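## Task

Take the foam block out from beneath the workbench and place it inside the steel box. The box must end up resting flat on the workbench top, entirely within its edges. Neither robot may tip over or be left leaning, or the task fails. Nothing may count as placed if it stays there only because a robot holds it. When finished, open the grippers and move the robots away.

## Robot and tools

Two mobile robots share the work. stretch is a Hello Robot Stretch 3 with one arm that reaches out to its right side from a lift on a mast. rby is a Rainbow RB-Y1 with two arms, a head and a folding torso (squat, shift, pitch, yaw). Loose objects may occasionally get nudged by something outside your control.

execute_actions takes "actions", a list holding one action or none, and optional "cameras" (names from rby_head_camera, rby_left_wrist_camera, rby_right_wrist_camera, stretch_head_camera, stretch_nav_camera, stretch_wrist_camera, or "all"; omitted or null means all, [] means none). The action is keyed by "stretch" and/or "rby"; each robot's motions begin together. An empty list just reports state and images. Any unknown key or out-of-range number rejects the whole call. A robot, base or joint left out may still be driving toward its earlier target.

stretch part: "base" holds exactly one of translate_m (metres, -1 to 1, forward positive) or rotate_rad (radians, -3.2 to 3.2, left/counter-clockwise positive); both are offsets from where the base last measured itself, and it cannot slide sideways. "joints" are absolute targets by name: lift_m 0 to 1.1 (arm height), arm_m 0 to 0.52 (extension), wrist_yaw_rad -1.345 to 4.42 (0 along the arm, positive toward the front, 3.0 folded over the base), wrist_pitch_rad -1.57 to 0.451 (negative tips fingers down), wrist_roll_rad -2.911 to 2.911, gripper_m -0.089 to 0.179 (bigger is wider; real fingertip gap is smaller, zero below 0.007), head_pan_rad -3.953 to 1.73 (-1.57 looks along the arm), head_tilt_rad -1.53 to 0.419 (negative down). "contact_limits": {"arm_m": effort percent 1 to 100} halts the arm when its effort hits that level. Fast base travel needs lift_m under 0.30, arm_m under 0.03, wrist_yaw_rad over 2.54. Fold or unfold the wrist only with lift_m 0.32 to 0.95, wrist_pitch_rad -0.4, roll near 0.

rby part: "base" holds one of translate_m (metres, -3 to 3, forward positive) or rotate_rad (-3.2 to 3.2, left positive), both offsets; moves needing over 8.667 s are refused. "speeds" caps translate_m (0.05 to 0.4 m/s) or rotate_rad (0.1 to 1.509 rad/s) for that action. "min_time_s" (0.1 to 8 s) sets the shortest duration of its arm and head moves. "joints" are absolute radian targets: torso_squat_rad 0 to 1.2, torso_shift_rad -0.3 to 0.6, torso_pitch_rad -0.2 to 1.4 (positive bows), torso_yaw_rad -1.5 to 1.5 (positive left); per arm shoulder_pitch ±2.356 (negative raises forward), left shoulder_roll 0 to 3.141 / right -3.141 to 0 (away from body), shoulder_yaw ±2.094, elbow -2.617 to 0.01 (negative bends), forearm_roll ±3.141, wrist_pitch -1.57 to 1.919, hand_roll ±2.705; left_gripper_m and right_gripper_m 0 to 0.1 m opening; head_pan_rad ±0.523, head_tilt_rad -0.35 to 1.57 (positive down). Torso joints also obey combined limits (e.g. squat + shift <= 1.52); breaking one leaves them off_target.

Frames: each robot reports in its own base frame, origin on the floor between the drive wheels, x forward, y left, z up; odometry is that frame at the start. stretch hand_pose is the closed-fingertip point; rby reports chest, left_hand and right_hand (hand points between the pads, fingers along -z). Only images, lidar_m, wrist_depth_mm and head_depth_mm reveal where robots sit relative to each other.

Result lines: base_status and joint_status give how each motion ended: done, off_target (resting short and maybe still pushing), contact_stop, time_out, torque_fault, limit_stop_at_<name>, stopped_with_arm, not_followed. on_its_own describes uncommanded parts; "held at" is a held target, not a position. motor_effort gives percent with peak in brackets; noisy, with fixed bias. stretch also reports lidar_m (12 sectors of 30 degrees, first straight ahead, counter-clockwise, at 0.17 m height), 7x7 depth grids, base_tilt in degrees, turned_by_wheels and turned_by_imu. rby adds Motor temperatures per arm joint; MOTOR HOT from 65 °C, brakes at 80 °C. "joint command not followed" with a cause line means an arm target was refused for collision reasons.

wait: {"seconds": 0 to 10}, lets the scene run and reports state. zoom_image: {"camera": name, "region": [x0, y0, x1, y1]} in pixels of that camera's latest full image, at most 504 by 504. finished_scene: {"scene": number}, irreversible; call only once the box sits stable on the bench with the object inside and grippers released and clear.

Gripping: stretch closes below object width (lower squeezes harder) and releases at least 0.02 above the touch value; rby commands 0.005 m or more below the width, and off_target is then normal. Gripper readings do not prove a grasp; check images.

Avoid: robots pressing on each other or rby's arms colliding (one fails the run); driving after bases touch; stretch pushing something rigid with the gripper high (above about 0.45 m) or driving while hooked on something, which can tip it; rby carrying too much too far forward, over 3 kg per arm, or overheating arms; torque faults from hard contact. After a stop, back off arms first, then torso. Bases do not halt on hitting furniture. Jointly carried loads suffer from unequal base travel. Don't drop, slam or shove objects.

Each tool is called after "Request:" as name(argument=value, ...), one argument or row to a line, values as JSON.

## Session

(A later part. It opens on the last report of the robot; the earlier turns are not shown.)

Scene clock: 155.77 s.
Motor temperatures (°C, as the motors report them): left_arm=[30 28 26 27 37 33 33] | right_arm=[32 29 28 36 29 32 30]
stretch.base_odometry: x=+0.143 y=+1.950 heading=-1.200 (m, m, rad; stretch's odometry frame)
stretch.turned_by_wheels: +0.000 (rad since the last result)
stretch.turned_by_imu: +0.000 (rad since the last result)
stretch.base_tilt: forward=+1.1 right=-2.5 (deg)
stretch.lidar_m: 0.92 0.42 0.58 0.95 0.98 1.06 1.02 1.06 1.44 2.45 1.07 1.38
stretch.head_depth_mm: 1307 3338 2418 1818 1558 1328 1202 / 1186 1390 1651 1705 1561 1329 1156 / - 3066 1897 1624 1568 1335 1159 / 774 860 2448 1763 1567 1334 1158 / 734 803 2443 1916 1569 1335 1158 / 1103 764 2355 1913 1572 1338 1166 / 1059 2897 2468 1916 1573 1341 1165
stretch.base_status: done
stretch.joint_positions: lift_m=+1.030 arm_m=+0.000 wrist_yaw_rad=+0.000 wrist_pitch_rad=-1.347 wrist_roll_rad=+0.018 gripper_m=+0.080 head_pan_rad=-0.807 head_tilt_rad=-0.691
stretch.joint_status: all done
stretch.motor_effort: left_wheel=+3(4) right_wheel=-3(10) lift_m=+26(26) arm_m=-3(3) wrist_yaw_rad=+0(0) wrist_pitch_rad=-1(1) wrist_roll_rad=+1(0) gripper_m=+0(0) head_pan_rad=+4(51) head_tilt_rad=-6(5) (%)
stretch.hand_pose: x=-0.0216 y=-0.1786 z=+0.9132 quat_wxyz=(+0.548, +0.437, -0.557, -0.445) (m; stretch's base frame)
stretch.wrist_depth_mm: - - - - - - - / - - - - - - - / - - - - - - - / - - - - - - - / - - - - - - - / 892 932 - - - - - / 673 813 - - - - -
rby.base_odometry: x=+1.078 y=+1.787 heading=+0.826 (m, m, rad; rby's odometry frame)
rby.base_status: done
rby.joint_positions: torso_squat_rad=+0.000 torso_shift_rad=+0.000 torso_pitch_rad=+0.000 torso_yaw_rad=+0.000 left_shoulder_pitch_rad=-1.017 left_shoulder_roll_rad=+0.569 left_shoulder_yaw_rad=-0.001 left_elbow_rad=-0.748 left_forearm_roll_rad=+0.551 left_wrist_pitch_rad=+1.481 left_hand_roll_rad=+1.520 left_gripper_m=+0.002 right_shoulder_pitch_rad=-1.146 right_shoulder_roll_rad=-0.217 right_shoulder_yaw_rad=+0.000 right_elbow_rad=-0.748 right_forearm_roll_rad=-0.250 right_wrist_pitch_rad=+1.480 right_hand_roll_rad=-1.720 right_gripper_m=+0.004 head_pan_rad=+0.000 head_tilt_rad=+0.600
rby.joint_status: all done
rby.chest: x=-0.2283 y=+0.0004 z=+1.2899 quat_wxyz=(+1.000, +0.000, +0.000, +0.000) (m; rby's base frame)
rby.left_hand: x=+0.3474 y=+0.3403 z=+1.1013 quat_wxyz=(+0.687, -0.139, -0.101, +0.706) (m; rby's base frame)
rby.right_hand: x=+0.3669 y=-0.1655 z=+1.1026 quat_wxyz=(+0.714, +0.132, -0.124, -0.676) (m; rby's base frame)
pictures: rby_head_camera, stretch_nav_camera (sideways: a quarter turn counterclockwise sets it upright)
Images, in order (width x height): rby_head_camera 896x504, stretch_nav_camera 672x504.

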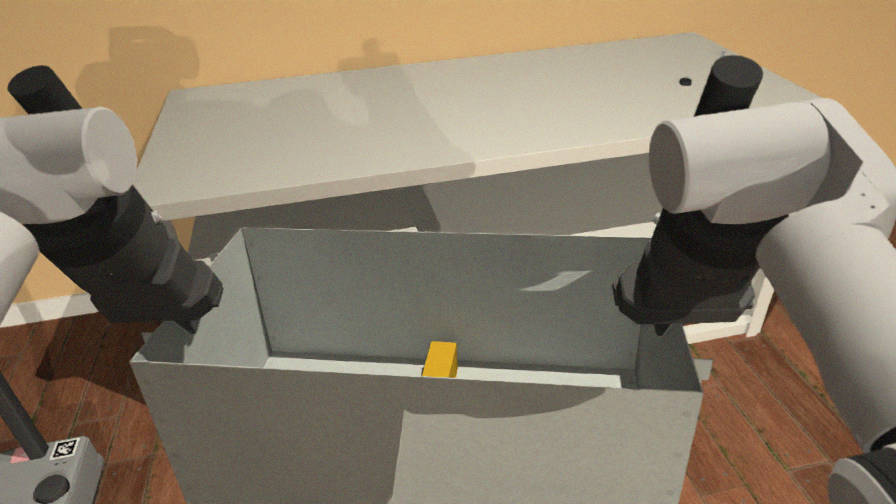

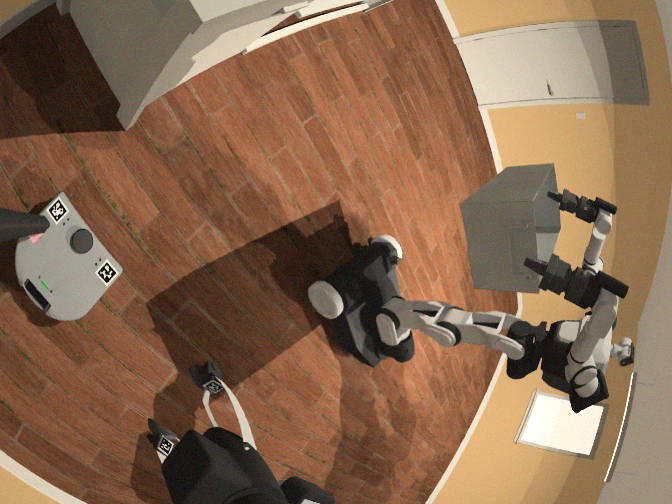

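Request:
execute_actions(
  actions=[
    {"rby":{"base":{"translate_m":0.88},"speeds":{"translate_m":0.35},"joints":{"head_tilt_rad":0.8}}},
  ],
  cameras=["rby_head_camera","stretch_nav_camera"],
)

Request:
execute_actions(
  actions=[
    {"rby":{"base":{"rotate_rad":0.35},"speeds":{"rotate_rad":0.5},"joints":{"head_tilt_rad":0.95}},"stretch":{"joints":{"head_pan_rad":-0.3,"head_tilt_rad":-0.4}}},
  ],
  cameras=["rby_head_camera","stretch_nav_camera","stretch_head_camera"],
)

Scene clock: 161.97 s.
Motor temperatures (°C, as the motors report them): left_arm=[31 28 26 27 37 33 33] | right_arm=[32 29 28 36 29 32 30]
stretch.base_odometry: x=+0.143 y=+1.950 heading=-1.200 (m, m, rad; stretch's odometry frame)
stretch.turned_by_wheels: +0.000 (rad since the last result)
stretch.turned_by_imu: -0.001 (rad since the last result)
stretch.base_tilt: forward=+1.3 right=-2.4 (deg)
stretch.lidar_m: 0.83 0.42 0.58 0.95 0.99 1.06 1.02 1.06 1.44 2.45 5.09 0.89
stretch.head_depth_mm: - 3314 2421 1893 1563 1326 1202 / - 3350 2420 1911 1565 1331 1155 / - 3369 2442 1908 1567 1331 1159 / - 3347 2458 1897 1576 1335 1160 / - 3364 2451 1850 1494 1332 1160 / 3834 3376 2440 1428 1404 1338 1164 / 3471 3075 2465 1329 1339 1311 1164
stretch.base_status: not commanded
stretch.joint_positions: lift_m=+1.030 arm_m=+0.000 wrist_yaw_rad=+0.000 wrist_pitch_rad=-1.347 wrist_roll_rad=+0.018 gripper_m=+0.080 head_pan_rad=-0.807 head_tilt_rad=-0.691
stretch.joint_status: not commanded
stretch.motor_effort: left_wheel=+3(3) right_wheel=-3(3) lift_m=+26(26) arm_m=-3(3) wrist_yaw_rad=-1(1) wrist_pitch_rad=-1(1) wrist_roll_rad=+1(1) gripper_m=+1(1) head_pan_rad=+4(4) head_tilt_rad=-5(6) (%)
stretch.hand_pose: x=-0.0216 y=-0.1786 z=+0.9132 quat_wxyz=(+0.548, +0.437, -0.557, -0.445) (m; stretch's base frame)
stretch.wrist_depth_mm: 992 - - - - - - / 998 - - - - - - / - - - - - - - / - - - - - - - / - - - - - - - / 878 916 - - - - - / 680 826 - - - - -
rby.base_odometry: x=+1.674 y=+2.434 heading=+0.826 (m, m, rad; rby's odometry frame)
rby.base_status: done
rby.joint_positions: torso_squat_rad=+0.000 torso_shift_rad=+0.000 torso_pitch_rad=+0.000 torso_yaw_rad=+0.000 left_shoulder_pitch_rad=-1.017 left_shoulder_roll_rad=+0.569 left_shoulder_yaw_rad=-0.001 left_elbow_rad=-0.748 left_forearm_roll_rad=+0.551 left_wrist_pitch_rad=+1.481 left_hand_roll_rad=+1.520 left_gripper_m=+0.002 right_shoulder_pitch_rad=-1.146 right_shoulder_roll_rad=-0.217 right_shoulder_yaw_rad=+0.000 right_elbow_rad=-0.748 right_forearm_roll_rad=-0.250 right_wrist_pitch_rad=+1.480 right_hand_roll_rad=-1.720 right_gripper_m=+0.004 head_pan_rad=+0.000 head_tilt_rad=+0.800
rby.joint_status: all done
rby.chest: x=-0.2283 y=+0.0004 z=+1.2899 quat_wxyz=(+1.000, +0.000, +0.000, +0.000) (m; rby's base frame)
rby.left_hand: x=+0.3474 y=+0.3403 z=+1.1014 quat_wxyz=(+0.687, -0.139, -0.101, +0.706) (m; rby's base frame)
rby.right_hand: x=+0.3670 y=-0.1655 z=+1.1027 quat_wxyz=(+0.714, +0.132, -0.124, -0.676) (m; rby's base frame)
pictures: rby_head_camera, stretch_nav_camera (sideways: a quarter turn counterclockwise sets it upright)
Images, in order (width x height): rby_head_camera 896x504, stretch_nav_camera 672x504.

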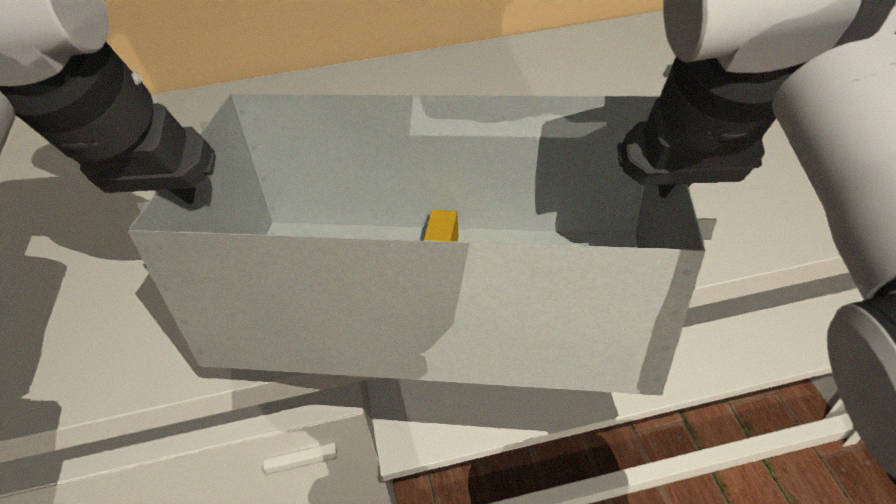

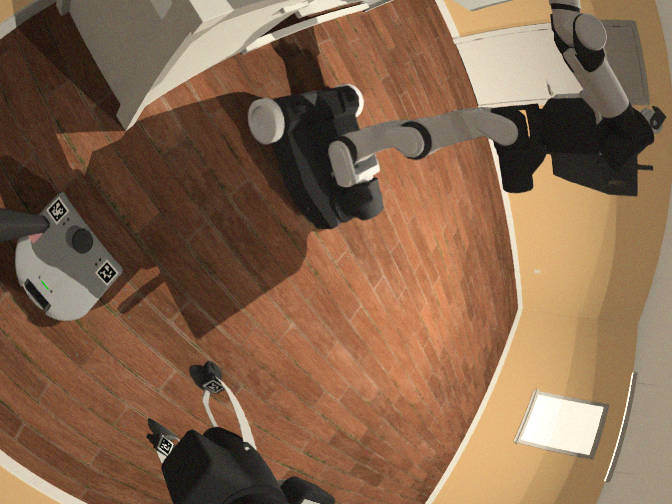

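Scene clock: 163.97 s.
Motor temperatures (°C, as the motors report them): left_arm=[31 28 26 27 37 33 33] | right_arm=[32 29 28 36 29 32 30]
stretch.base_odometry: x=+0.143 y=+1.950 heading=-1.200 (m, m, rad; stretch's odometry frame)
stretch.turned_by_wheels: +0.000 (rad since the last result)
stretch.turned_by_imu: +0.000 (rad since the last result)
stretch.base_tilt: forward=+1.0 right=-2.4 (deg)
stretch.lidar_m: 0.83 0.42 0.58 0.95 0.99 1.06 1.02 1.06 1.44 2.46 5.04 0.85
stretch.head_depth_mm: 3613 3956 - 2903 2074 1623 1330 / 968 3735 - 2931 1997 1505 1336 / 753 979 1128 2770 1487 1420 1336 / 869 954 1109 1236 1390 1399 1275 / 3048 667 3686 2965 2103 1442 1253 / 3025 646 3556 2963 2121 1643 1343 / 2963 3208 3431 2806 2120 1649 1342
stretch.base_status: not commanded
stretch.joint_positions: lift_m=+1.030 arm_m=+0.000 wrist_yaw_rad=+0.000 wrist_pitch_rad=-1.347 wrist_roll_rad=+0.018 gripper_m=+0.080 head_pan_rad=-0.307 head_tilt_rad=-0.409
stretch.joint_status: all done
stretch.motor_effort: left_wheel=+3(3) right_wheel=-4(4) lift_m=+26(26) arm_m=-3(3) wrist_yaw_rad=+0(0) wrist_pitch_rad=-1(1) wrist_roll_rad=+0(1) gripper_m=+1(1) head_pan_rad=+4(42) head_tilt_rad=+5(35) (%)
stretch.hand_pose: x=-0.0216 y=-0.1786 z=+0.9132 quat_wxyz=(+0.548, +0.437, -0.557, -0.445) (m; stretch's base frame)
stretch.wrist_depth_mm: - - - - - - - / 987 - - - - - - / - - - - - - - / - - - - - - - / - - - - - - - / 882 923 - - - - - / 680 805 - - - - -
rby.base_odometry: x=+1.674 y=+2.434 heading=+1.175 (m, m, rad; rby's odometry frame)
rby.base_status: done
rby.joint_positions: torso_squat_rad=+0.000 torso_shift_rad=+0.000 torso_pitch_rad=+0.000 torso_yaw_rad=+0.000 left_shoulder_pitch_rad=-1.017 left_shoulder_roll_rad=+0.569 left_shoulder_yaw_rad=-0.001 left_elbow_rad=-0.748 left_forearm_roll_rad=+0.551 left_wrist_pitch_rad=+1.481 left_hand_roll_rad=+1.520 left_gripper_m=+0.002 right_shoulder_pitch_rad=-1.146 right_shoulder_roll_rad=-0.217 right_shoulder_yaw_rad=+0.000 right_elbow_rad=-0.748 right_forearm_roll_rad=-0.250 right_wrist_pitch_rad=+1.480 right_hand_roll_rad=-1.720 right_gripper_m=+0.004 head_pan_rad=+0.000 head_tilt_rad=+0.950
rby.joint_status: all done
rby.chest: x=-0.2283 y=+0.0005 z=+1.2899 quat_wxyz=(+1.000, +0.000, +0.000, +0.000) (m; rby's base frame)
rby.left_hand: x=+0.3474 y=+0.3403 z=+1.1014 quat_wxyz=(+0.687, -0.139, -0.101, +0.706) (m; rby's base frame)
rby.right_hand: x=+0.3669 y=-0.1655 z=+1.1027 quat_wxyz=(+0.714, +0.132, -0.124, -0.676) (m; rby's base frame)
pictures: rby_head_camera, stretch_head_camera (sideways: a quarter turn clockwise sets it upright), stretch_nav_camera (sideways: a quarter turn counterclockwise sets it upright)
Images, in order (width x height): rby_head_camera 896x504, stretch_head_camera 896x504, stretch_nav_camera 672x504.

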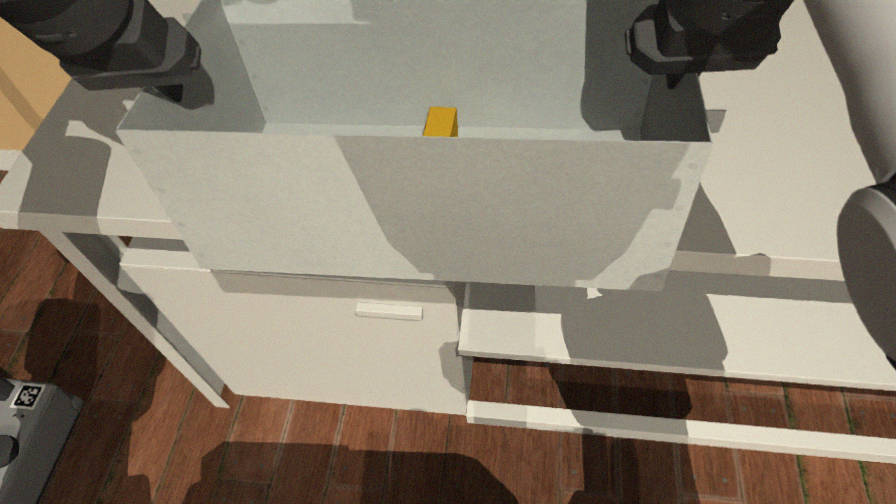

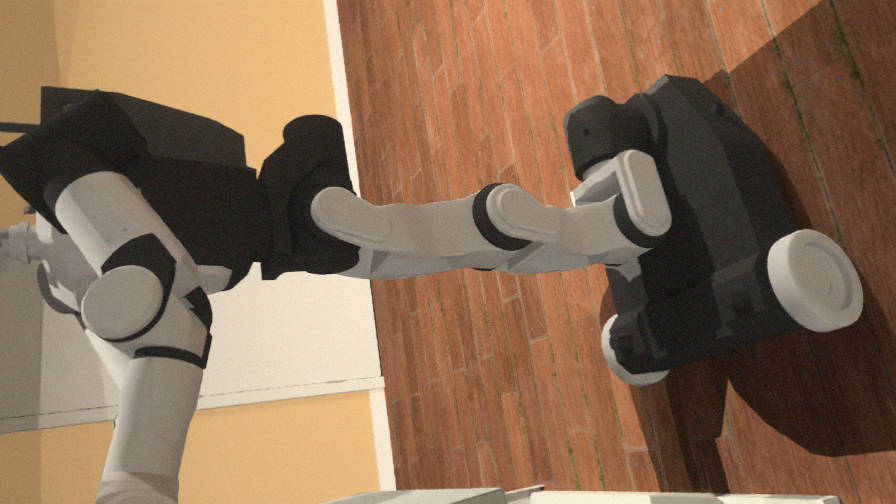

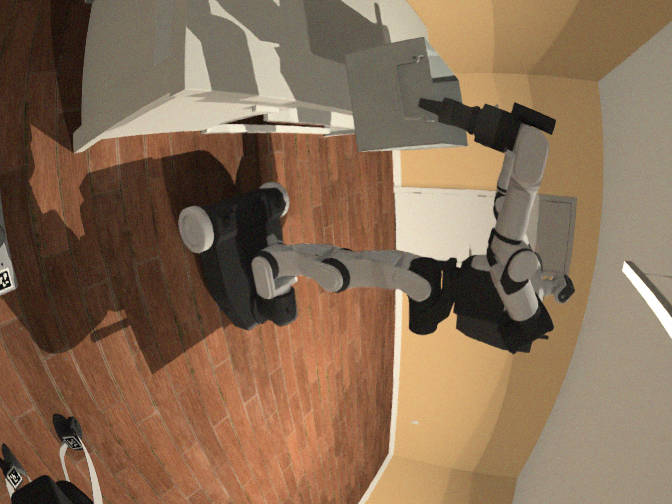

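Request:
execute_actions(
  actions=[
    {"rby":{"base":{"translate_m":0.13},"speeds":{"translate_m":0.15}}},
  ],
  cameras=["rby_head_camera","stretch_nav_camera","stretch_head_camera"],
)

Scene clock: 168.63 s.
Motor temperatures (°C, as the motors report them): left_arm=[31 28 26 27 37 34 33] | right_arm=[32 29 28 36 29 32 30]
stretch.base_odometry: x=+0.143 y=+1.950 heading=-1.200 (m, m, rad; stretch's odometry frame)
stretch.turned_by_wheels: +0.000 (rad since the last result)
stretch.turned_by_imu: -0.001 (rad since the last result)
stretch.base_tilt: forward=+1.1 right=-2.4 (deg)
stretch.lidar_m: 0.81 0.42 0.58 0.95 0.98 1.06 1.02 1.06 1.44 2.46 5.04 0.92
stretch.head_depth_mm: 3615 3902 - 2904 2079 1628 1338 / 3488 3722 - 2934 2090 1577 1335 / 3229 3564 3842 2945 2098 1427 1334 / 727 948 1090 2765 1437 1362 1307 / 692 917 1068 1197 1377 1392 1240 / 2960 678 3585 2951 2104 1448 1223 / 2919 617 3474 2996 2111 1639 1344
stretch.base_status: not commanded
stretch.joint_positions: lift_m=+1.030 arm_m=+0.000 wrist_yaw_rad=+0.000 wrist_pitch_rad=-1.347 wrist_roll_rad=+0.018 gripper_m=+0.080 head_pan_rad=-0.307 head_tilt_rad=-0.409
stretch.joint_status: not commanded
stretch.motor_effort: left_wheel=+3(3) right_wheel=-3(3) lift_m=+26(26) arm_m=-3(3) wrist_yaw_rad=+0(1) wrist_pitch_rad=-1(1) wrist_roll_rad=+0(0) gripper_m=+1(0) head_pan_rad=+4(4) head_tilt_rad=+7(6) (%)
stretch.hand_pose: x=-0.0216 y=-0.1786 z=+0.9132 quat_wxyz=(+0.548, +0.437, -0.557, -0.445) (m; stretch's base frame)
stretch.wrist_depth_mm: - - - - - - - / - - - - - - - / - - - - - - - / - - - - - - - / - - - - - - - / 875 922 - - - - - / 653 829 - - - - -
rby.base_odometry: x=+1.724 y=+2.554 heading=+1.176 (m, m, rad; rby's odometry frame)
rby.base_status: done
rby.joint_positions: torso_squat_rad=+0.000 torso_shift_rad=+0.000 torso_pitch_rad=+0.000 torso_yaw_rad=+0.000 left_shoulder_pitch_rad=-1.017 left_shoulder_roll_rad=+0.569 left_shoulder_yaw_rad=-0.001 left_elbow_rad=-0.748 left_forearm_roll_rad=+0.551 left_wrist_pitch_rad=+1.481 left_hand_roll_rad=+1.520 left_gripper_m=+0.002 right_shoulder_pitch_rad=-1.146 right_shoulder_roll_rad=-0.217 right_shoulder_yaw_rad=+0.000 right_elbow_rad=-0.748 right_forearm_roll_rad=-0.250 right_wrist_pitch_rad=+1.480 right_hand_roll_rad=-1.720 right_gripper_m=+0.004 head_pan_rad=+0.000 head_tilt_rad=+0.950
rby.joint_status: not commanded
rby.chest: x=-0.2283 y=+0.0005 z=+1.2899 quat_wxyz=(+1.000, +0.000, +0.000, +0.000) (m; rby's base frame)
rby.left_hand: x=+0.3474 y=+0.3403 z=+1.1014 quat_wxyz=(+0.687, -0.139, -0.101, +0.706) (m; rby's base frame)
rby.right_hand: x=+0.3670 y=-0.1655 z=+1.1027 quat_wxyz=(+0.714, +0.132, -0.124, -0.676) (m; rby's base frame)
pictures: rby_head_camera, stretch_head_camera (sideways: a quarter turn clockwise sets it upright), stretch_nav_camera (sideways: a quarter turn counterclockwise sets it upright)
Images, in order (width x height): rby_head_camera 896x504, stretch_head_camera 896x504, stretch_nav_camera 672x504.

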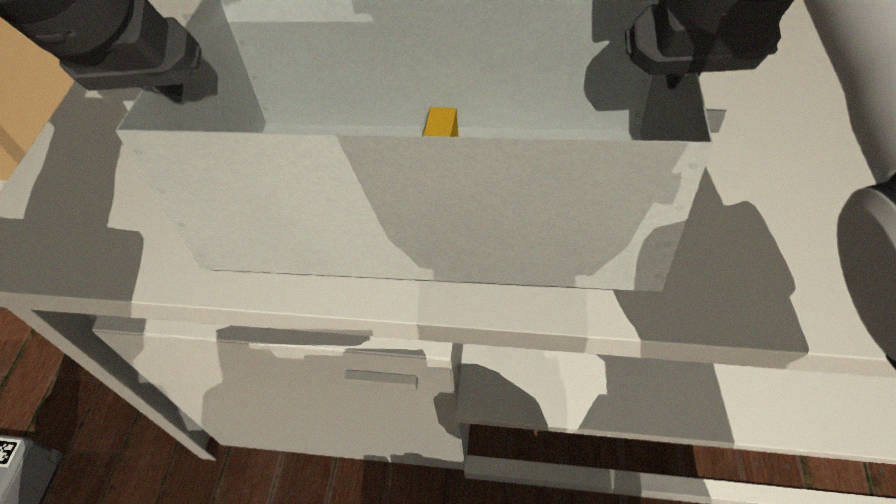

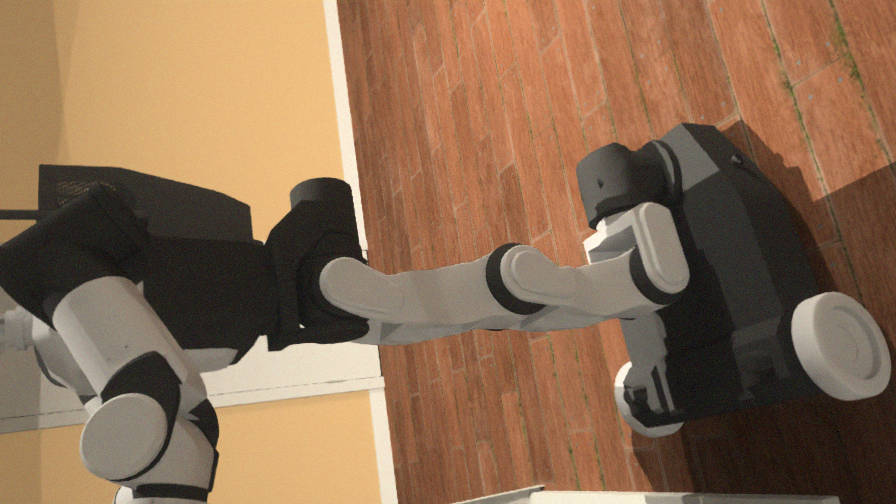

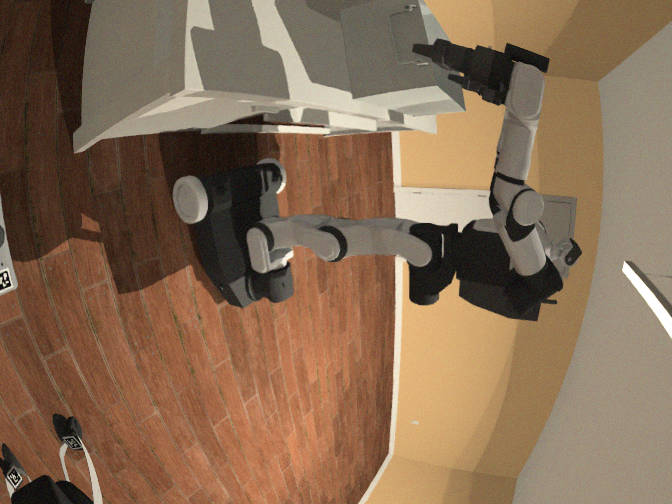

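Request:
execute_actions(
  actions=[
    {"rby":{"base":{"translate_m":0.07},"speeds":{"translate_m":0.1},"joints":{"torso_squat_rad":0.38}}},
  ],
  cameras=["rby_head_camera","stretch_nav_camera"],
)

Scene clock: 171.40 s.
Motor temperatures (°C, as the motors report them): left_arm=[31 29 26 27 37 34 33] | right_arm=[32 29 28 36 29 32 30]
stretch.base_odometry: x=+0.143 y=+1.950 heading=-1.200 (m, m, rad; stretch's odometry frame)
stretch.turned_by_wheels: +0.000 (rad since the last result)
stretch.turned_by_imu: +0.000 (rad since the last result)
stretch.base_tilt: forward=+1.1 right=-2.5 (deg)
stretch.lidar_m: 0.81 0.42 0.58 0.95 0.99 1.06 1.02 1.06 1.44 2.46 5.07 0.92
stretch.head_depth_mm: 3606 3942 - 2914 2078 1622 1337 / 3480 3779 - 2928 2087 1627 1335 / 3359 3656 3912 2931 2096 1458 1335 / 3100 956 1106 2935 2097 1370 1305 / 723 796 1038 2518 2025 1339 1264 / 890 677 3479 1155 1162 1401 1186 / 2959 628 3461 2987 2122 1552 1345
stretch.base_status: not commanded
stretch.joint_positions: lift_m=+1.030 arm_m=+0.000 wrist_yaw_rad=+0.000 wrist_pitch_rad=-1.347 wrist_roll_rad=+0.018 gripper_m=+0.080 head_pan_rad=-0.307 head_tilt_rad=-0.409
stretch.joint_status: not commanded
stretch.motor_effort: left_wheel=+3(3) right_wheel=-3(3) lift_m=+26(26) arm_m=-3(3) wrist_yaw_rad=-1(0) wrist_pitch_rad=-1(1) wrist_roll_rad=+0(0) gripper_m=+1(0) head_pan_rad=+5(4) head_tilt_rad=+5(5) (%)
stretch.hand_pose: x=-0.0216 y=-0.1786 z=+0.9132 quat_wxyz=(+0.548, +0.437, -0.557, -0.445) (m; stretch's base frame)
stretch.wrist_depth_mm: - - - - - - - / - - - - - - - / - - - - - - - / - - - - - - - / - - - - - - - / 864 901 - - - - - / 678 799 - - - - -
rby.base_odometry: x=+1.751 y=+2.618 heading=+1.176 (m, m, rad; rby's odometry frame)
rby.base_status: done
rby.joint_positions: torso_squat_rad=+0.380 torso_shift_rad=-0.001 torso_pitch_rad=+0.000 torso_yaw_rad=+0.000 left_shoulder_pitch_rad=-1.017 left_shoulder_roll_rad=+0.569 left_shoulder_yaw_rad=-0.001 left_elbow_rad=-0.748 left_forearm_roll_rad=+0.551 left_wrist_pitch_rad=+1.481 left_hand_roll_rad=+1.520 left_gripper_m=+0.002 right_shoulder_pitch_rad=-1.146 right_shoulder_roll_rad=-0.217 right_shoulder_yaw_rad=+0.000 right_elbow_rad=-0.748 right_forearm_roll_rad=-0.250 right_wrist_pitch_rad=+1.480 right_hand_roll_rad=-1.720 right_gripper_m=+0.004 head_pan_rad=+0.000 head_tilt_rad=+0.950
rby.joint_status: all done
rby.chest: x=-0.2284 y=+0.0004 z=+1.2400 quat_wxyz=(+1.000, +0.000, +0.000, +0.000) (m; rby's base frame)
rby.left_hand: x=+0.3473 y=+0.3403 z=+1.0517 quat_wxyz=(+0.687, -0.140, -0.101, +0.706) (m; rby's base frame)
rby.right_hand: x=+0.3669 y=-0.1655 z=+1.0530 quat_wxyz=(+0.714, +0.132, -0.124, -0.676) (m; rby's base frame)
pictures: rby_head_camera, stretch_nav_camera (sideways: a quarter turn counterclockwise sets it upright)
Images, in order (width x height): rby_head_camera 896x504, stretch_nav_camera 672x504.

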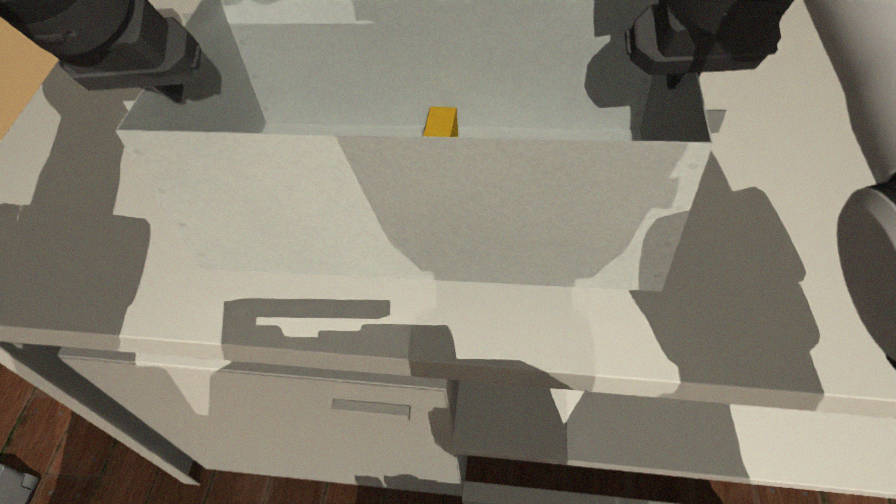

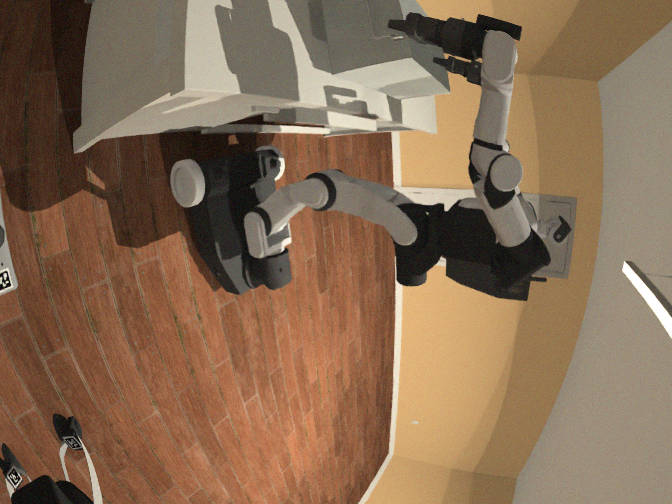

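Request:
execute_actions(
  actions=[
    {"rby":{"joints":{"torso_squat_rad":0.46}}},
  ],
  cameras=["rby_head_camera","stretch_nav_camera"],
)

Request:
zoom_image(
  camera="stretch_nav_camera",
  region=[280,0,520,180],
)

Scene clock: 173.43 s.
Motor temperatures (°C, as the motors report them): left_arm=[31 29 26 27 37 34 33] | right_arm=[32 29 28 36 29 32 30]
stretch.base_odometry: x=+0.143 y=+1.950 heading=-1.200 (m, m, rad; stretch's odometry frame)
stretch.turned_by_wheels: +0.000 (rad since the last result)
stretch.turned_by_imu: +0.000 (rad since the last result)
stretch.base_tilt: forward=+1.0 right=-2.4 (deg)
stretch.lidar_m: 0.81 0.42 0.58 0.95 0.98 1.06 1.02 1.05 1.44 2.46 5.05 0.92
stretch.head_depth_mm: 3608 3949 - 2921 2070 1630 1331 / 3499 3764 - 2922 2085 1632 1332 / 3386 3650 3951 2947 2085 1455 1336 / 3201 960 1111 2786 2101 1370 1308 / 869 757 1033 2504 2102 1338 1260 / 901 684 3474 1157 1157 1402 1191 / 2987 638 3476 2973 2032 1548 1345
stretch.base_status: not commanded
stretch.joint_positions: lift_m=+1.030 arm_m=+0.000 wrist_yaw_rad=+0.000 wrist_pitch_rad=-1.347 wrist_roll_rad=+0.018 gripper_m=+0.080 head_pan_rad=-0.307 head_tilt_rad=-0.409
stretch.joint_status: not commanded
stretch.motor_effort: left_wheel=+3(3) right_wheel=-3(3) lift_m=+26(26) arm_m=-3(3) wrist_yaw_rad=-1(1) wrist_pitch_rad=-1(1) wrist_roll_rad=+0(1) gripper_m=+2(1) head_pan_rad=+5(4) head_tilt_rad=+7(6) (%)
stretch.hand_pose: x=-0.0216 y=-0.1786 z=+0.9132 quat_wxyz=(+0.548, +0.437, -0.557, -0.445) (m; stretch's base frame)
stretch.wrist_depth_mm: - - - - - - - / - - - - - - - / - - - - - - - / 988 - - - - - - / - - - - - - - / 891 959 - - - - - / 686 810 - - - - -
rby.base_odometry: x=+1.751 y=+2.618 heading=+1.176 (m, m, rad; rby's odometry frame)
rby.base_status: not commanded
rby.joint_positions: torso_squat_rad=+0.460 torso_shift_rad=-0.001 torso_pitch_rad=-0.001 torso_yaw_rad=+0.000 left_shoulder_pitch_rad=-1.018 left_shoulder_roll_rad=+0.569 left_shoulder_yaw_rad=-0.001 left_elbow_rad=-0.749 left_forearm_roll_rad=+0.551 left_wrist_pitch_rad=+1.481 left_hand_roll_rad=+1.520 left_gripper_m=+0.002 right_shoulder_pitch_rad=-1.146 right_shoulder_roll_rad=-0.217 right_shoulder_yaw_rad=+0.000 right_elbow_rad=-0.748 right_forearm_roll_rad=-0.250 right_wrist_pitch_rad=+1.480 right_hand_roll_rad=-1.720 right_gripper_m=+0.004 head_pan_rad=+0.000 head_tilt_rad=+0.950
rby.joint_status: all done
rby.chest: x=-0.2286 y=+0.0004 z=+1.2172 quat_wxyz=(+1.000, +0.000, +0.000, +0.000) (m; rby's base frame)
rby.left_hand: x=+0.3475 y=+0.3402 z=+1.0294 quat_wxyz=(+0.687, -0.140, -0.102, +0.705) (m; rby's base frame)
rby.right_hand: x=+0.3668 y=-0.1655 z=+1.0303 quat_wxyz=(+0.714, +0.133, -0.124, -0.676) (m; rby's base frame)
pictures: rby_head_camera, stretch_nav_camera (sideways: a quarter turn counterclockwise sets it upright)
Images, in order (width x height): rby_head_camera 896x504, stretch_nav_camera 672x504.

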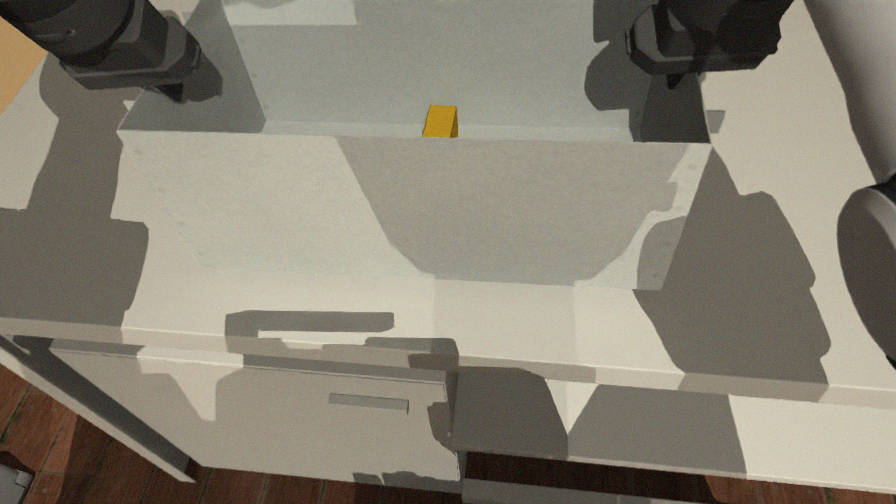

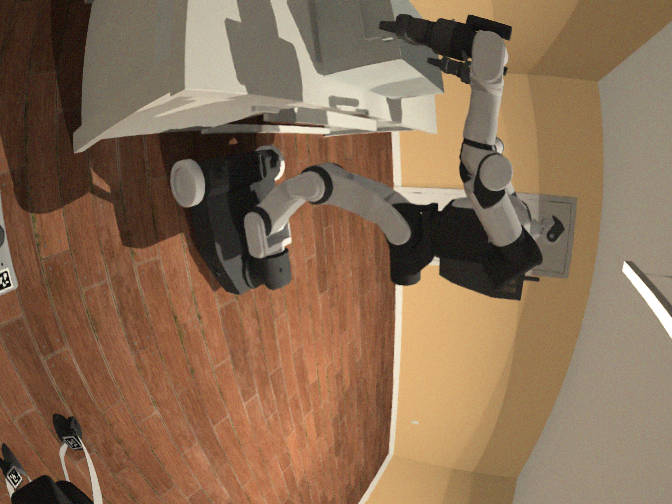

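Region (280, 0, 520, 180) of stretch_nav_camera's 672x504 image, scaled by 2.100, with more detail than that image has; it fills the top 378 rows of this view, and the rest is white.

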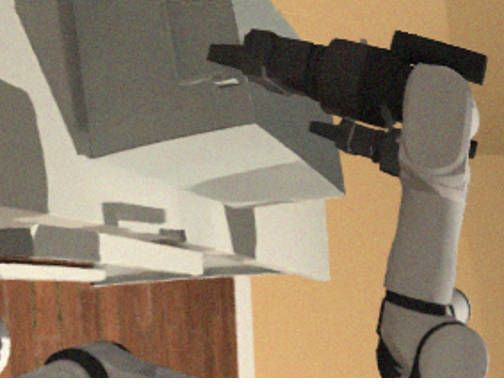

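Request:
execute_actions(
  actions=[
    {"rby":{"joints":{"torso_squat_rad":0.5}}},
  ],
  cameras=["rby_head_camera","stretch_nav_camera"],
)

Request:
zoom_image(
  camera="stretch_nav_camera",
  region=[280,0,520,180],
)

Scene clock: 174.87 s.
Motor temperatures (°C, as the motors report them): left_arm=[31 29 26 27 37 34 33] | right_arm=[32 29 28 36 29 32 30]
stretch.base_odometry: x=+0.143 y=+1.950 heading=-1.200 (m, m, rad; stretch's odometry frame)
stretch.turned_by_wheels: +0.000 (rad since the last result)
stretch.turned_by_imu: +0.000 (rad since the last result)
stretch.base_tilt: forward=+1.1 right=-2.4 (deg)
stretch.lidar_m: 0.81 0.42 0.58 0.95 0.99 1.06 1.02 1.06 1.44 2.46 5.10 0.92
stretch.head_depth_mm: 3666 3912 - 2915 2075 1629 1333 / 3499 3774 - 2950 2093 1627 1333 / 3361 3654 3905 2941 2085 1459 1333 / 3223 940 1108 2784 2095 1367 1306 / 3038 745 1006 2519 2111 1337 1260 / 940 693 3493 1154 1162 1397 1186 / 2993 668 3471 2986 2038 1549 1347
stretch.base_status: not commanded
stretch.joint_positions: lift_m=+1.030 arm_m=+0.000 wrist_yaw_rad=+0.000 wrist_pitch_rad=-1.347 wrist_roll_rad=+0.018 gripper_m=+0.080 head_pan_rad=-0.307 head_tilt_rad=-0.409
stretch.joint_status: not commanded
stretch.motor_effort: left_wheel=+4(3) right_wheel=-3(3) lift_m=+26(26) arm_m=-3(3) wrist_yaw_rad=+0(1) wrist_pitch_rad=-1(1) wrist_roll_rad=+1(1) gripper_m=+1(1) head_pan_rad=+4(5) head_tilt_rad=+6(6) (%)
stretch.hand_pose: x=-0.0216 y=-0.1786 z=+0.9132 quat_wxyz=(+0.548, +0.437, -0.557, -0.445) (m; stretch's base frame)
stretch.wrist_depth_mm: - - - - - - - / - - - - - - - / - - - - - - - / - - - - - - - / - - - - - - - / 896 908 - - - - - / 669 818 - - - - -
rby.base_odometry: x=+1.751 y=+2.618 heading=+1.176 (m, m, rad; rby's odometry frame)
rby.base_status: not commanded
rby.joint_positions: torso_squat_rad=+0.500 torso_shift_rad=-0.001 torso_pitch_rad=-0.002 torso_yaw_rad=+0.000 left_shoulder_pitch_rad=-1.021 left_shoulder_roll_rad=+0.570 left_shoulder_yaw_rad=+0.000 left_elbow_rad=-0.751 left_forearm_roll_rad=+0.551 left_wrist_pitch_rad=+1.480 left_hand_roll_rad=+1.520 left_gripper_m=+0.002 right_shoulder_pitch_rad=-1.146 right_shoulder_roll_rad=-0.218 right_shoulder_yaw_rad=+0.000 right_elbow_rad=-0.748 right_forearm_roll_rad=-0.250 right_wrist_pitch_rad=+1.480 right_hand_roll_rad=-1.720 right_gripper_m=+0.004 head_pan_rad=+0.000 head_tilt_rad=+0.950
rby.joint_status: all done
rby.chest: x=-0.2292 y=+0.0003 z=+1.2043 quat_wxyz=(+1.000, +0.000, -0.001, +0.000) (m; rby's base frame)
rby.left_hand: x=+0.3483 y=+0.3402 z=+1.0197 quat_wxyz=(+0.687, -0.142, -0.104, +0.705) (m; rby's base frame)
rby.right_hand: x=+0.3666 y=-0.1656 z=+1.0184 quat_wxyz=(+0.714, +0.133, -0.125, -0.676) (m; rby's base frame)
pictures: rby_head_camera, stretch_nav_camera (sideways: a quarter turn counterclockwise sets it upright)
Images, in order (width x height): rby_head_camera 896x504, stretch_nav_camera 672x504.

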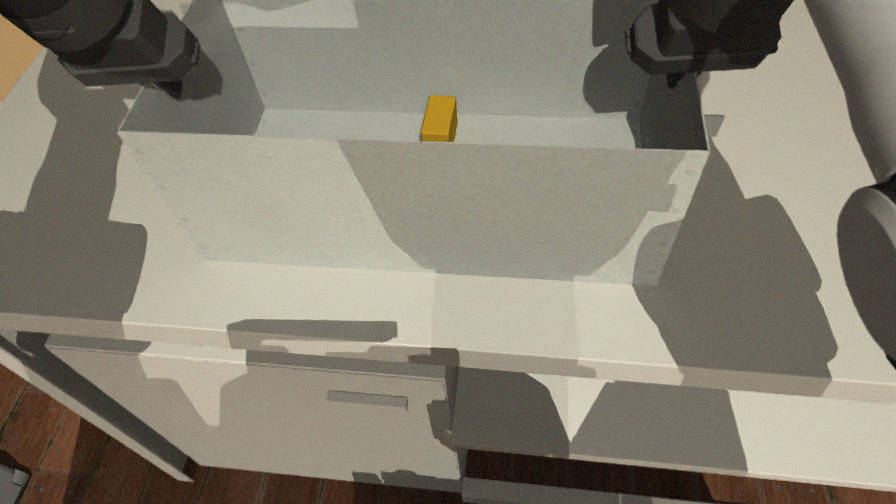

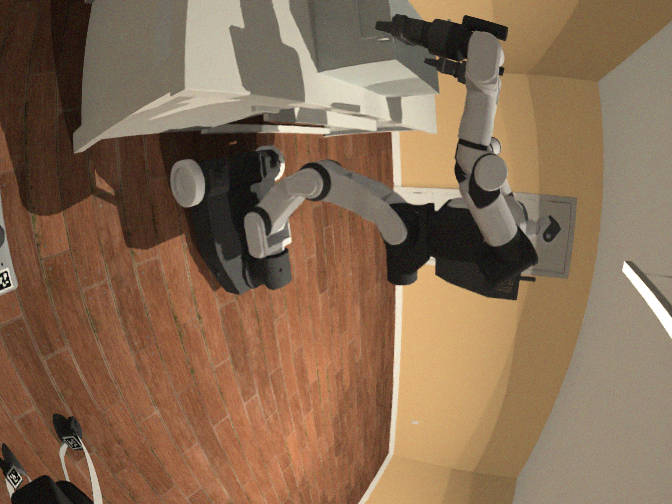

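Region (280, 0, 520, 180) of stretch_nav_camera's 672x504 image, scaled by 2.100, with more detail than that image has; it fills the top 378 rows of this view, and the rest is white.

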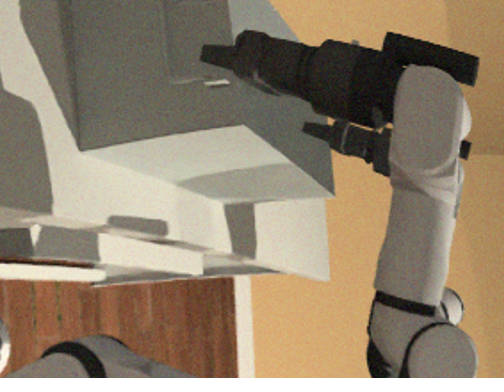

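Levelling onto the top. Lower a touch more and release.

Request:
execute_actions(
  actions=[
    {"rby":{"joints":{"torso_squat_rad":0.52}}},
  ],
  cameras=[],
)

Request:
execute_actions(
  actions=[
    {"rby":{"joints":{"left_gripper_m":0.045,"right_gripper_m":0.045}}},
  ],
  cameras=["rby_head_camera"],
)

Request:
execute_actions(
  actions=[
    {"rby":{"joints":{"torso_squat_rad":0.0}}},
  ],
  cameras=["rby_head_camera","stretch_nav_camera"],
)

Scene clock: 176.73 s.
Motor temperatures (°C, as the motors report them): left_arm=[31 28 26 27 37 33 33] | right_arm=[32 29 28 36 29 32 30]
stretch.base_odometry: x=+0.143 y=+1.950 heading=-1.200 (m, m, rad; stretch's odometry frame)
stretch.turned_by_wheels: +0.000 (rad since the last result)
stretch.turned_by_imu: +0.000 (rad since the last result)
stretch.base_tilt: forward=+1.0 right=-2.3 (deg)
stretch.lidar_m: 0.81 0.42 0.58 0.95 0.98 1.06 1.02 1.06 1.45 2.45 5.06 0.92
stretch.head_depth_mm: 3594 3956 - 2936 2086 1621 1332 / 3471 3778 - 2898 2076 1628 1335 / 3377 3639 3948 2958 2104 1465 1339 / 3204 939 1111 2776 2096 1373 1309 / 3071 739 1001 2524 2099 1339 1263 / 2937 698 3514 1170 1159 1396 1185 / 2992 680 3475 2967 2027 1554 1345
stretch.base_status: not commanded
stretch.joint_positions: lift_m=+1.030 arm_m=+0.000 wrist_yaw_rad=+0.000 wrist_pitch_rad=-1.347 wrist_roll_rad=+0.018 gripper_m=+0.080 head_pan_rad=-0.307 head_tilt_rad=-0.409
stretch.joint_status: not commanded
stretch.motor_effort: left_wheel=+3(3) right_wheel=-3(3) lift_m=+26(26) arm_m=-3(3) wrist_yaw_rad=+0(0) wrist_pitch_rad=-1(1) wrist_roll_rad=+1(1) gripper_m=+1(1) head_pan_rad=+5(4) head_tilt_rad=+6(4) (%)
stretch.hand_pose: x=-0.0216 y=-0.1786 z=+0.9132 quat_wxyz=(+0.548, +0.437, -0.557, -0.445) (m; stretch's base frame)
stretch.wrist_depth_mm: - - - - - - - / - - - - - - - / - - - - - - - / - - - - - - - / - - - - - - - / 907 925 - - - - - / 673 799 - - - - -
rby.base_odometry: x=+1.751 y=+2.618 heading=+1.176 (m, m, rad; rby's odometry frame)
rby.base_status: not commanded
rby.joint_positions: torso_squat_rad=+0.520 torso_shift_rad=-0.002 torso_pitch_rad=-0.004 torso_yaw_rad=+0.000 left_shoulder_pitch_rad=-1.024 left_shoulder_roll_rad=+0.572 left_shoulder_yaw_rad=+0.000 left_elbow_rad=-0.753 left_forearm_roll_rad=+0.551 left_wrist_pitch_rad=+1.480 left_hand_roll_rad=+1.520 left_gripper_m=+0.002 right_shoulder_pitch_rad=-1.151 right_shoulder_roll_rad=-0.219 right_shoulder_yaw_rad=+0.000 right_elbow_rad=-0.750 right_forearm_roll_rad=-0.250 right_wrist_pitch_rad=+1.480 right_hand_roll_rad=-1.720 right_gripper_m=+0.004 head_pan_rad=+0.000 head_tilt_rad=+0.950
rby.joint_status: all done
rby.chest: x=-0.2305 y=+0.0002 z=+1.1973 quat_wxyz=(+1.000, +0.000, -0.002, +0.000) (m; rby's base frame)
rby.left_hand: x=+0.3488 y=+0.3403 z=+1.0172 quat_wxyz=(+0.687, -0.145, -0.107, +0.704) (m; rby's base frame)
rby.right_hand: x=+0.3674 y=-0.1654 z=+1.0166 quat_wxyz=(+0.714, +0.137, -0.129, -0.675) (m; rby's base frame)
pictures: none
No camera images: the call's "cameras" was empty. Leave "cameras" out to get every camera's image.

Scene clock: 177.67 s.
Motor temperatures (°C, as the motors report them): left_arm=[31 28 26 27 37 33 33] | right_arm=[32 29 28 36 29 32 30]
stretch.base_odometry: x=+0.143 y=+1.950 heading=-1.200 (m, m, rad; stretch's odometry frame)
stretch.turned_by_wheels: +0.000 (rad since the last result)
stretch.turned_by_imu: +0.000 (rad since the last result)
stretch.base_tilt: forward=+1.2 right=-2.5 (deg)
stretch.lidar_m: 0.81 0.42 0.58 0.95 0.98 1.06 1.02 1.05 1.44 2.46 5.04 0.92
stretch.head_depth_mm: 3582 3906 - 2916 2086 1624 1338 / 3489 3785 - 2913 2093 1629 1336 / 3354 3660 3890 2919 2092 1454 1331 / 3199 953 1110 2774 2096 1367 1308 / 3049 740 1002 2509 2097 1339 1260 / 2914 697 3482 1154 1153 1401 1187 / 2998 1095 3460 2982 2030 1551 1346
stretch.base_status: not commanded
stretch.joint_positions: lift_m=+1.030 arm_m=+0.000 wrist_yaw_rad=+0.000 wrist_pitch_rad=-1.347 wrist_roll_rad=+0.018 gripper_m=+0.080 head_pan_rad=-0.307 head_tilt_rad=-0.409
stretch.joint_status: not commanded
stretch.motor_effort: left_wheel=+3(3) right_wheel=-3(3) lift_m=+26(26) arm_m=-3(3) wrist_yaw_rad=-1(0) wrist_pitch_rad=-1(1) wrist_roll_rad=+0(1) gripper_m=+2(0) head_pan_rad=+5(4) head_tilt_rad=+6(7) (%)
stretch.hand_pose: x=-0.0216 y=-0.1786 z=+0.9132 quat_wxyz=(+0.548, +0.437, -0.557, -0.445) (m; stretch's base frame)
stretch.wrist_depth_mm: - - - - - - - / - - - - - - - / - - - - - - - / - - - - - - - / - - - - - - - / 874 956 - - - - - / 681 796 - - - - -
rby.base_odometry: x=+1.751 y=+2.618 heading=+1.176 (m, m, rad; rby's odometry frame)
rby.base_status: not commanded
rby.joint_positions: torso_squat_rad=+0.520 torso_shift_rad=-0.001 torso_pitch_rad=-0.002 torso_yaw_rad=+0.000 left_shoulder_pitch_rad=-1.021 left_shoulder_roll_rad=+0.572 left_shoulder_yaw_rad=+0.000 left_elbow_rad=-0.750 left_forearm_roll_rad=+0.550 left_wrist_pitch_rad=+1.480 left_hand_roll_rad=+1.520 left_gripper_m=+0.045 right_shoulder_pitch_rad=-1.150 right_shoulder_roll_rad=-0.220 right_shoulder_yaw_rad=+0.000 right_elbow_rad=-0.750 right_forearm_roll_rad=-0.250 right_wrist_pitch_rad=+1.480 right_hand_roll_rad=-1.720 right_gripper_m=+0.045 head_pan_rad=+0.000 head_tilt_rad=+0.950
rby.joint_status: all done
rby.chest: x=-0.2296 y=+0.0003 z=+1.1974 quat_wxyz=(+1.000, +0.000, -0.001, +0.000) (m; rby's base frame)
rby.left_hand: x=+0.3480 y=+0.3414 z=+1.0136 quat_wxyz=(+0.687, -0.142, -0.105, +0.705) (m; rby's base frame)
rby.right_hand: x=+0.3678 y=-0.1660 z=+1.0151 quat_wxyz=(+0.714, +0.136, -0.128, -0.675) (m; rby's base frame)
pictures: rby_head_camera
Images, in order (width x height): rby_head_camera 896x504.

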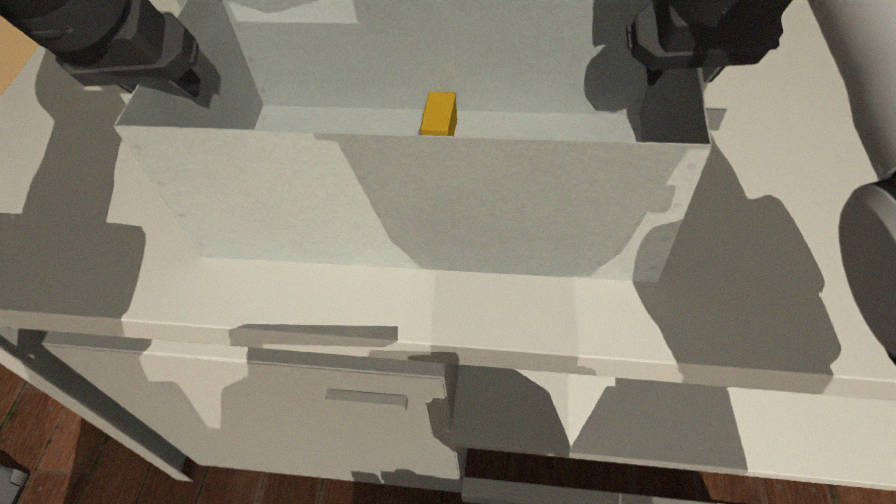

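Scene clock: 180.17 s.
Motor temperatures (°C, as the motors report them): left_arm=[30 28 26 27 37 33 33] | right_arm=[32 29 28 36 29 32 30]
stretch.base_odometry: x=+0.143 y=+1.950 heading=-1.200 (m, m, rad; stretch's odometry frame)
stretch.turned_by_wheels: +0.000 (rad since the last result)
stretch.turned_by_imu: +0.000 (rad since the last result)
stretch.base_tilt: forward=+1.0 right=-2.4 (deg)
stretch.lidar_m: 0.80 0.42 0.58 0.95 0.99 1.06 1.02 1.06 1.44 2.46 5.05 0.92
stretch.head_depth_mm: 3582 3916 - 2925 2086 1619 1332 / 3480 3770 - 2923 2088 1619 1338 / 3338 3676 3926 2949 2093 1461 1333 / 883 957 1120 2939 2086 1369 1310 / 698 903 1026 1153 1246 1343 1267 / 668 896 3471 2788 2109 1403 1190 / 2922 648 3502 2966 2115 1546 1348
stretch.base_status: not commanded
stretch.joint_positions: lift_m=+1.030 arm_m=+0.000 wrist_yaw_rad=+0.000 wrist_pitch_rad=-1.347 wrist_roll_rad=+0.018 gripper_m=+0.080 head_pan_rad=-0.307 head_tilt_rad=-0.409
stretch.joint_status: not commanded
stretch.motor_effort: left_wheel=+3(3) right_wheel=-3(3) lift_m=+26(26) arm_m=-3(3) wrist_yaw_rad=+0(0) wrist_pitch_rad=-1(1) wrist_roll_rad=+1(0) gripper_m=+0(0) head_pan_rad=+4(4) head_tilt_rad=+6(6) (%)
stretch.hand_pose: x=-0.0216 y=-0.1786 z=+0.9132 quat_wxyz=(+0.548, +0.437, -0.557, -0.445) (m; stretch's base frame)
stretch.wrist_depth_mm: - - - - - - - / - - - - - - - / - - - - - - - / 995 - - - - - - / - - - - - - - / 914 947 - - - - - / 679 837 - - - - -
rby.base_odometry: x=+1.751 y=+2.618 heading=+1.176 (m, m, rad; rby's odometry frame)
rby.base_status: not commanded
rby.joint_positions: torso_squat_rad=+0.000 torso_shift_rad=-0.001 torso_pitch_rad=-0.002 torso_yaw_rad=+0.000 left_shoulder_pitch_rad=-1.020 left_shoulder_roll_rad=+0.572 left_shoulder_yaw_rad=+0.000 left_elbow_rad=-0.750 left_forearm_roll_rad=+0.550 left_wrist_pitch_rad=+1.480 left_hand_roll_rad=+1.520 left_gripper_m=+0.045 right_shoulder_pitch_rad=-1.150 right_shoulder_roll_rad=-0.220 right_shoulder_yaw_rad=+0.000 right_elbow_rad=-0.750 right_forearm_roll_rad=-0.250 right_wrist_pitch_rad=+1.480 right_hand_roll_rad=-1.720 right_gripper_m=+0.045 head_pan_rad=+0.000 head_tilt_rad=+0.950
rby.joint_status: all done
rby.chest: x=-0.2295 y=+0.0003 z=+1.2899 quat_wxyz=(+1.000, +0.000, -0.001, +0.000) (m; rby's base frame)
rby.left_hand: x=+0.3480 y=+0.3415 z=+1.1058 quat_wxyz=(+0.687, -0.142, -0.105, +0.705) (m; rby's base frame)
rby.right_hand: x=+0.3678 y=-0.1660 z=+1.1072 quat_wxyz=(+0.714, +0.135, -0.128, -0.675) (m; rby's base frame)
pictures: rby_head_camera, stretch_nav_camera (sideways: a quarter turn counterclockwise sets it upright)
Images, in order (width x height): rby_head_camera 896x504, stretch_nav_camera 672x504.

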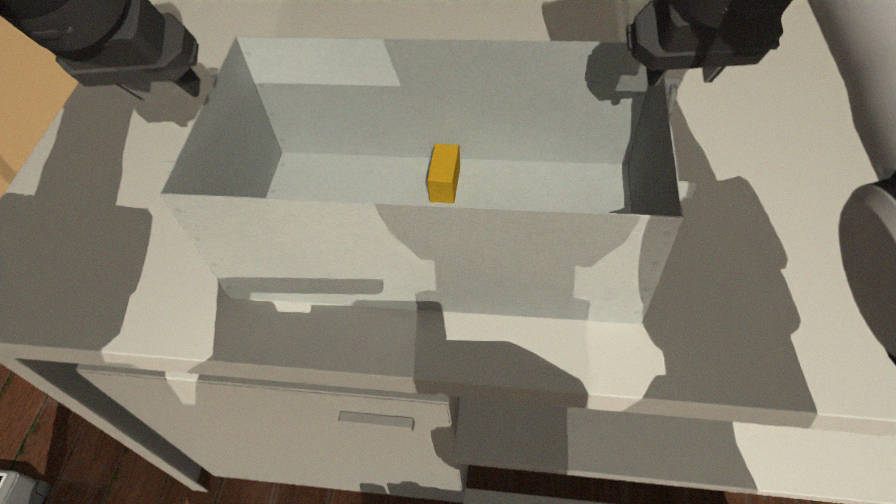

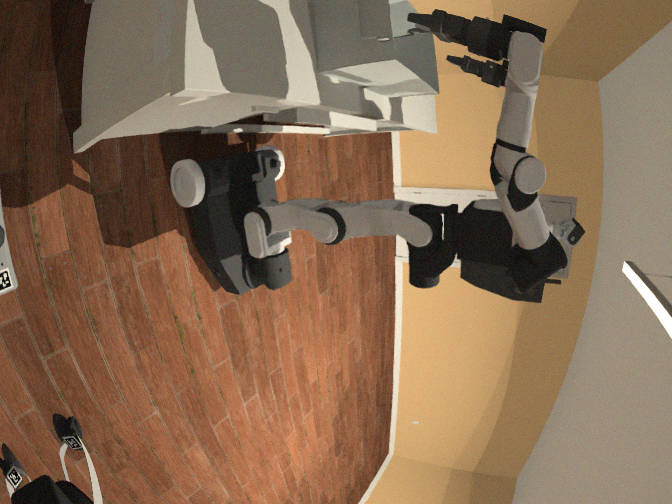

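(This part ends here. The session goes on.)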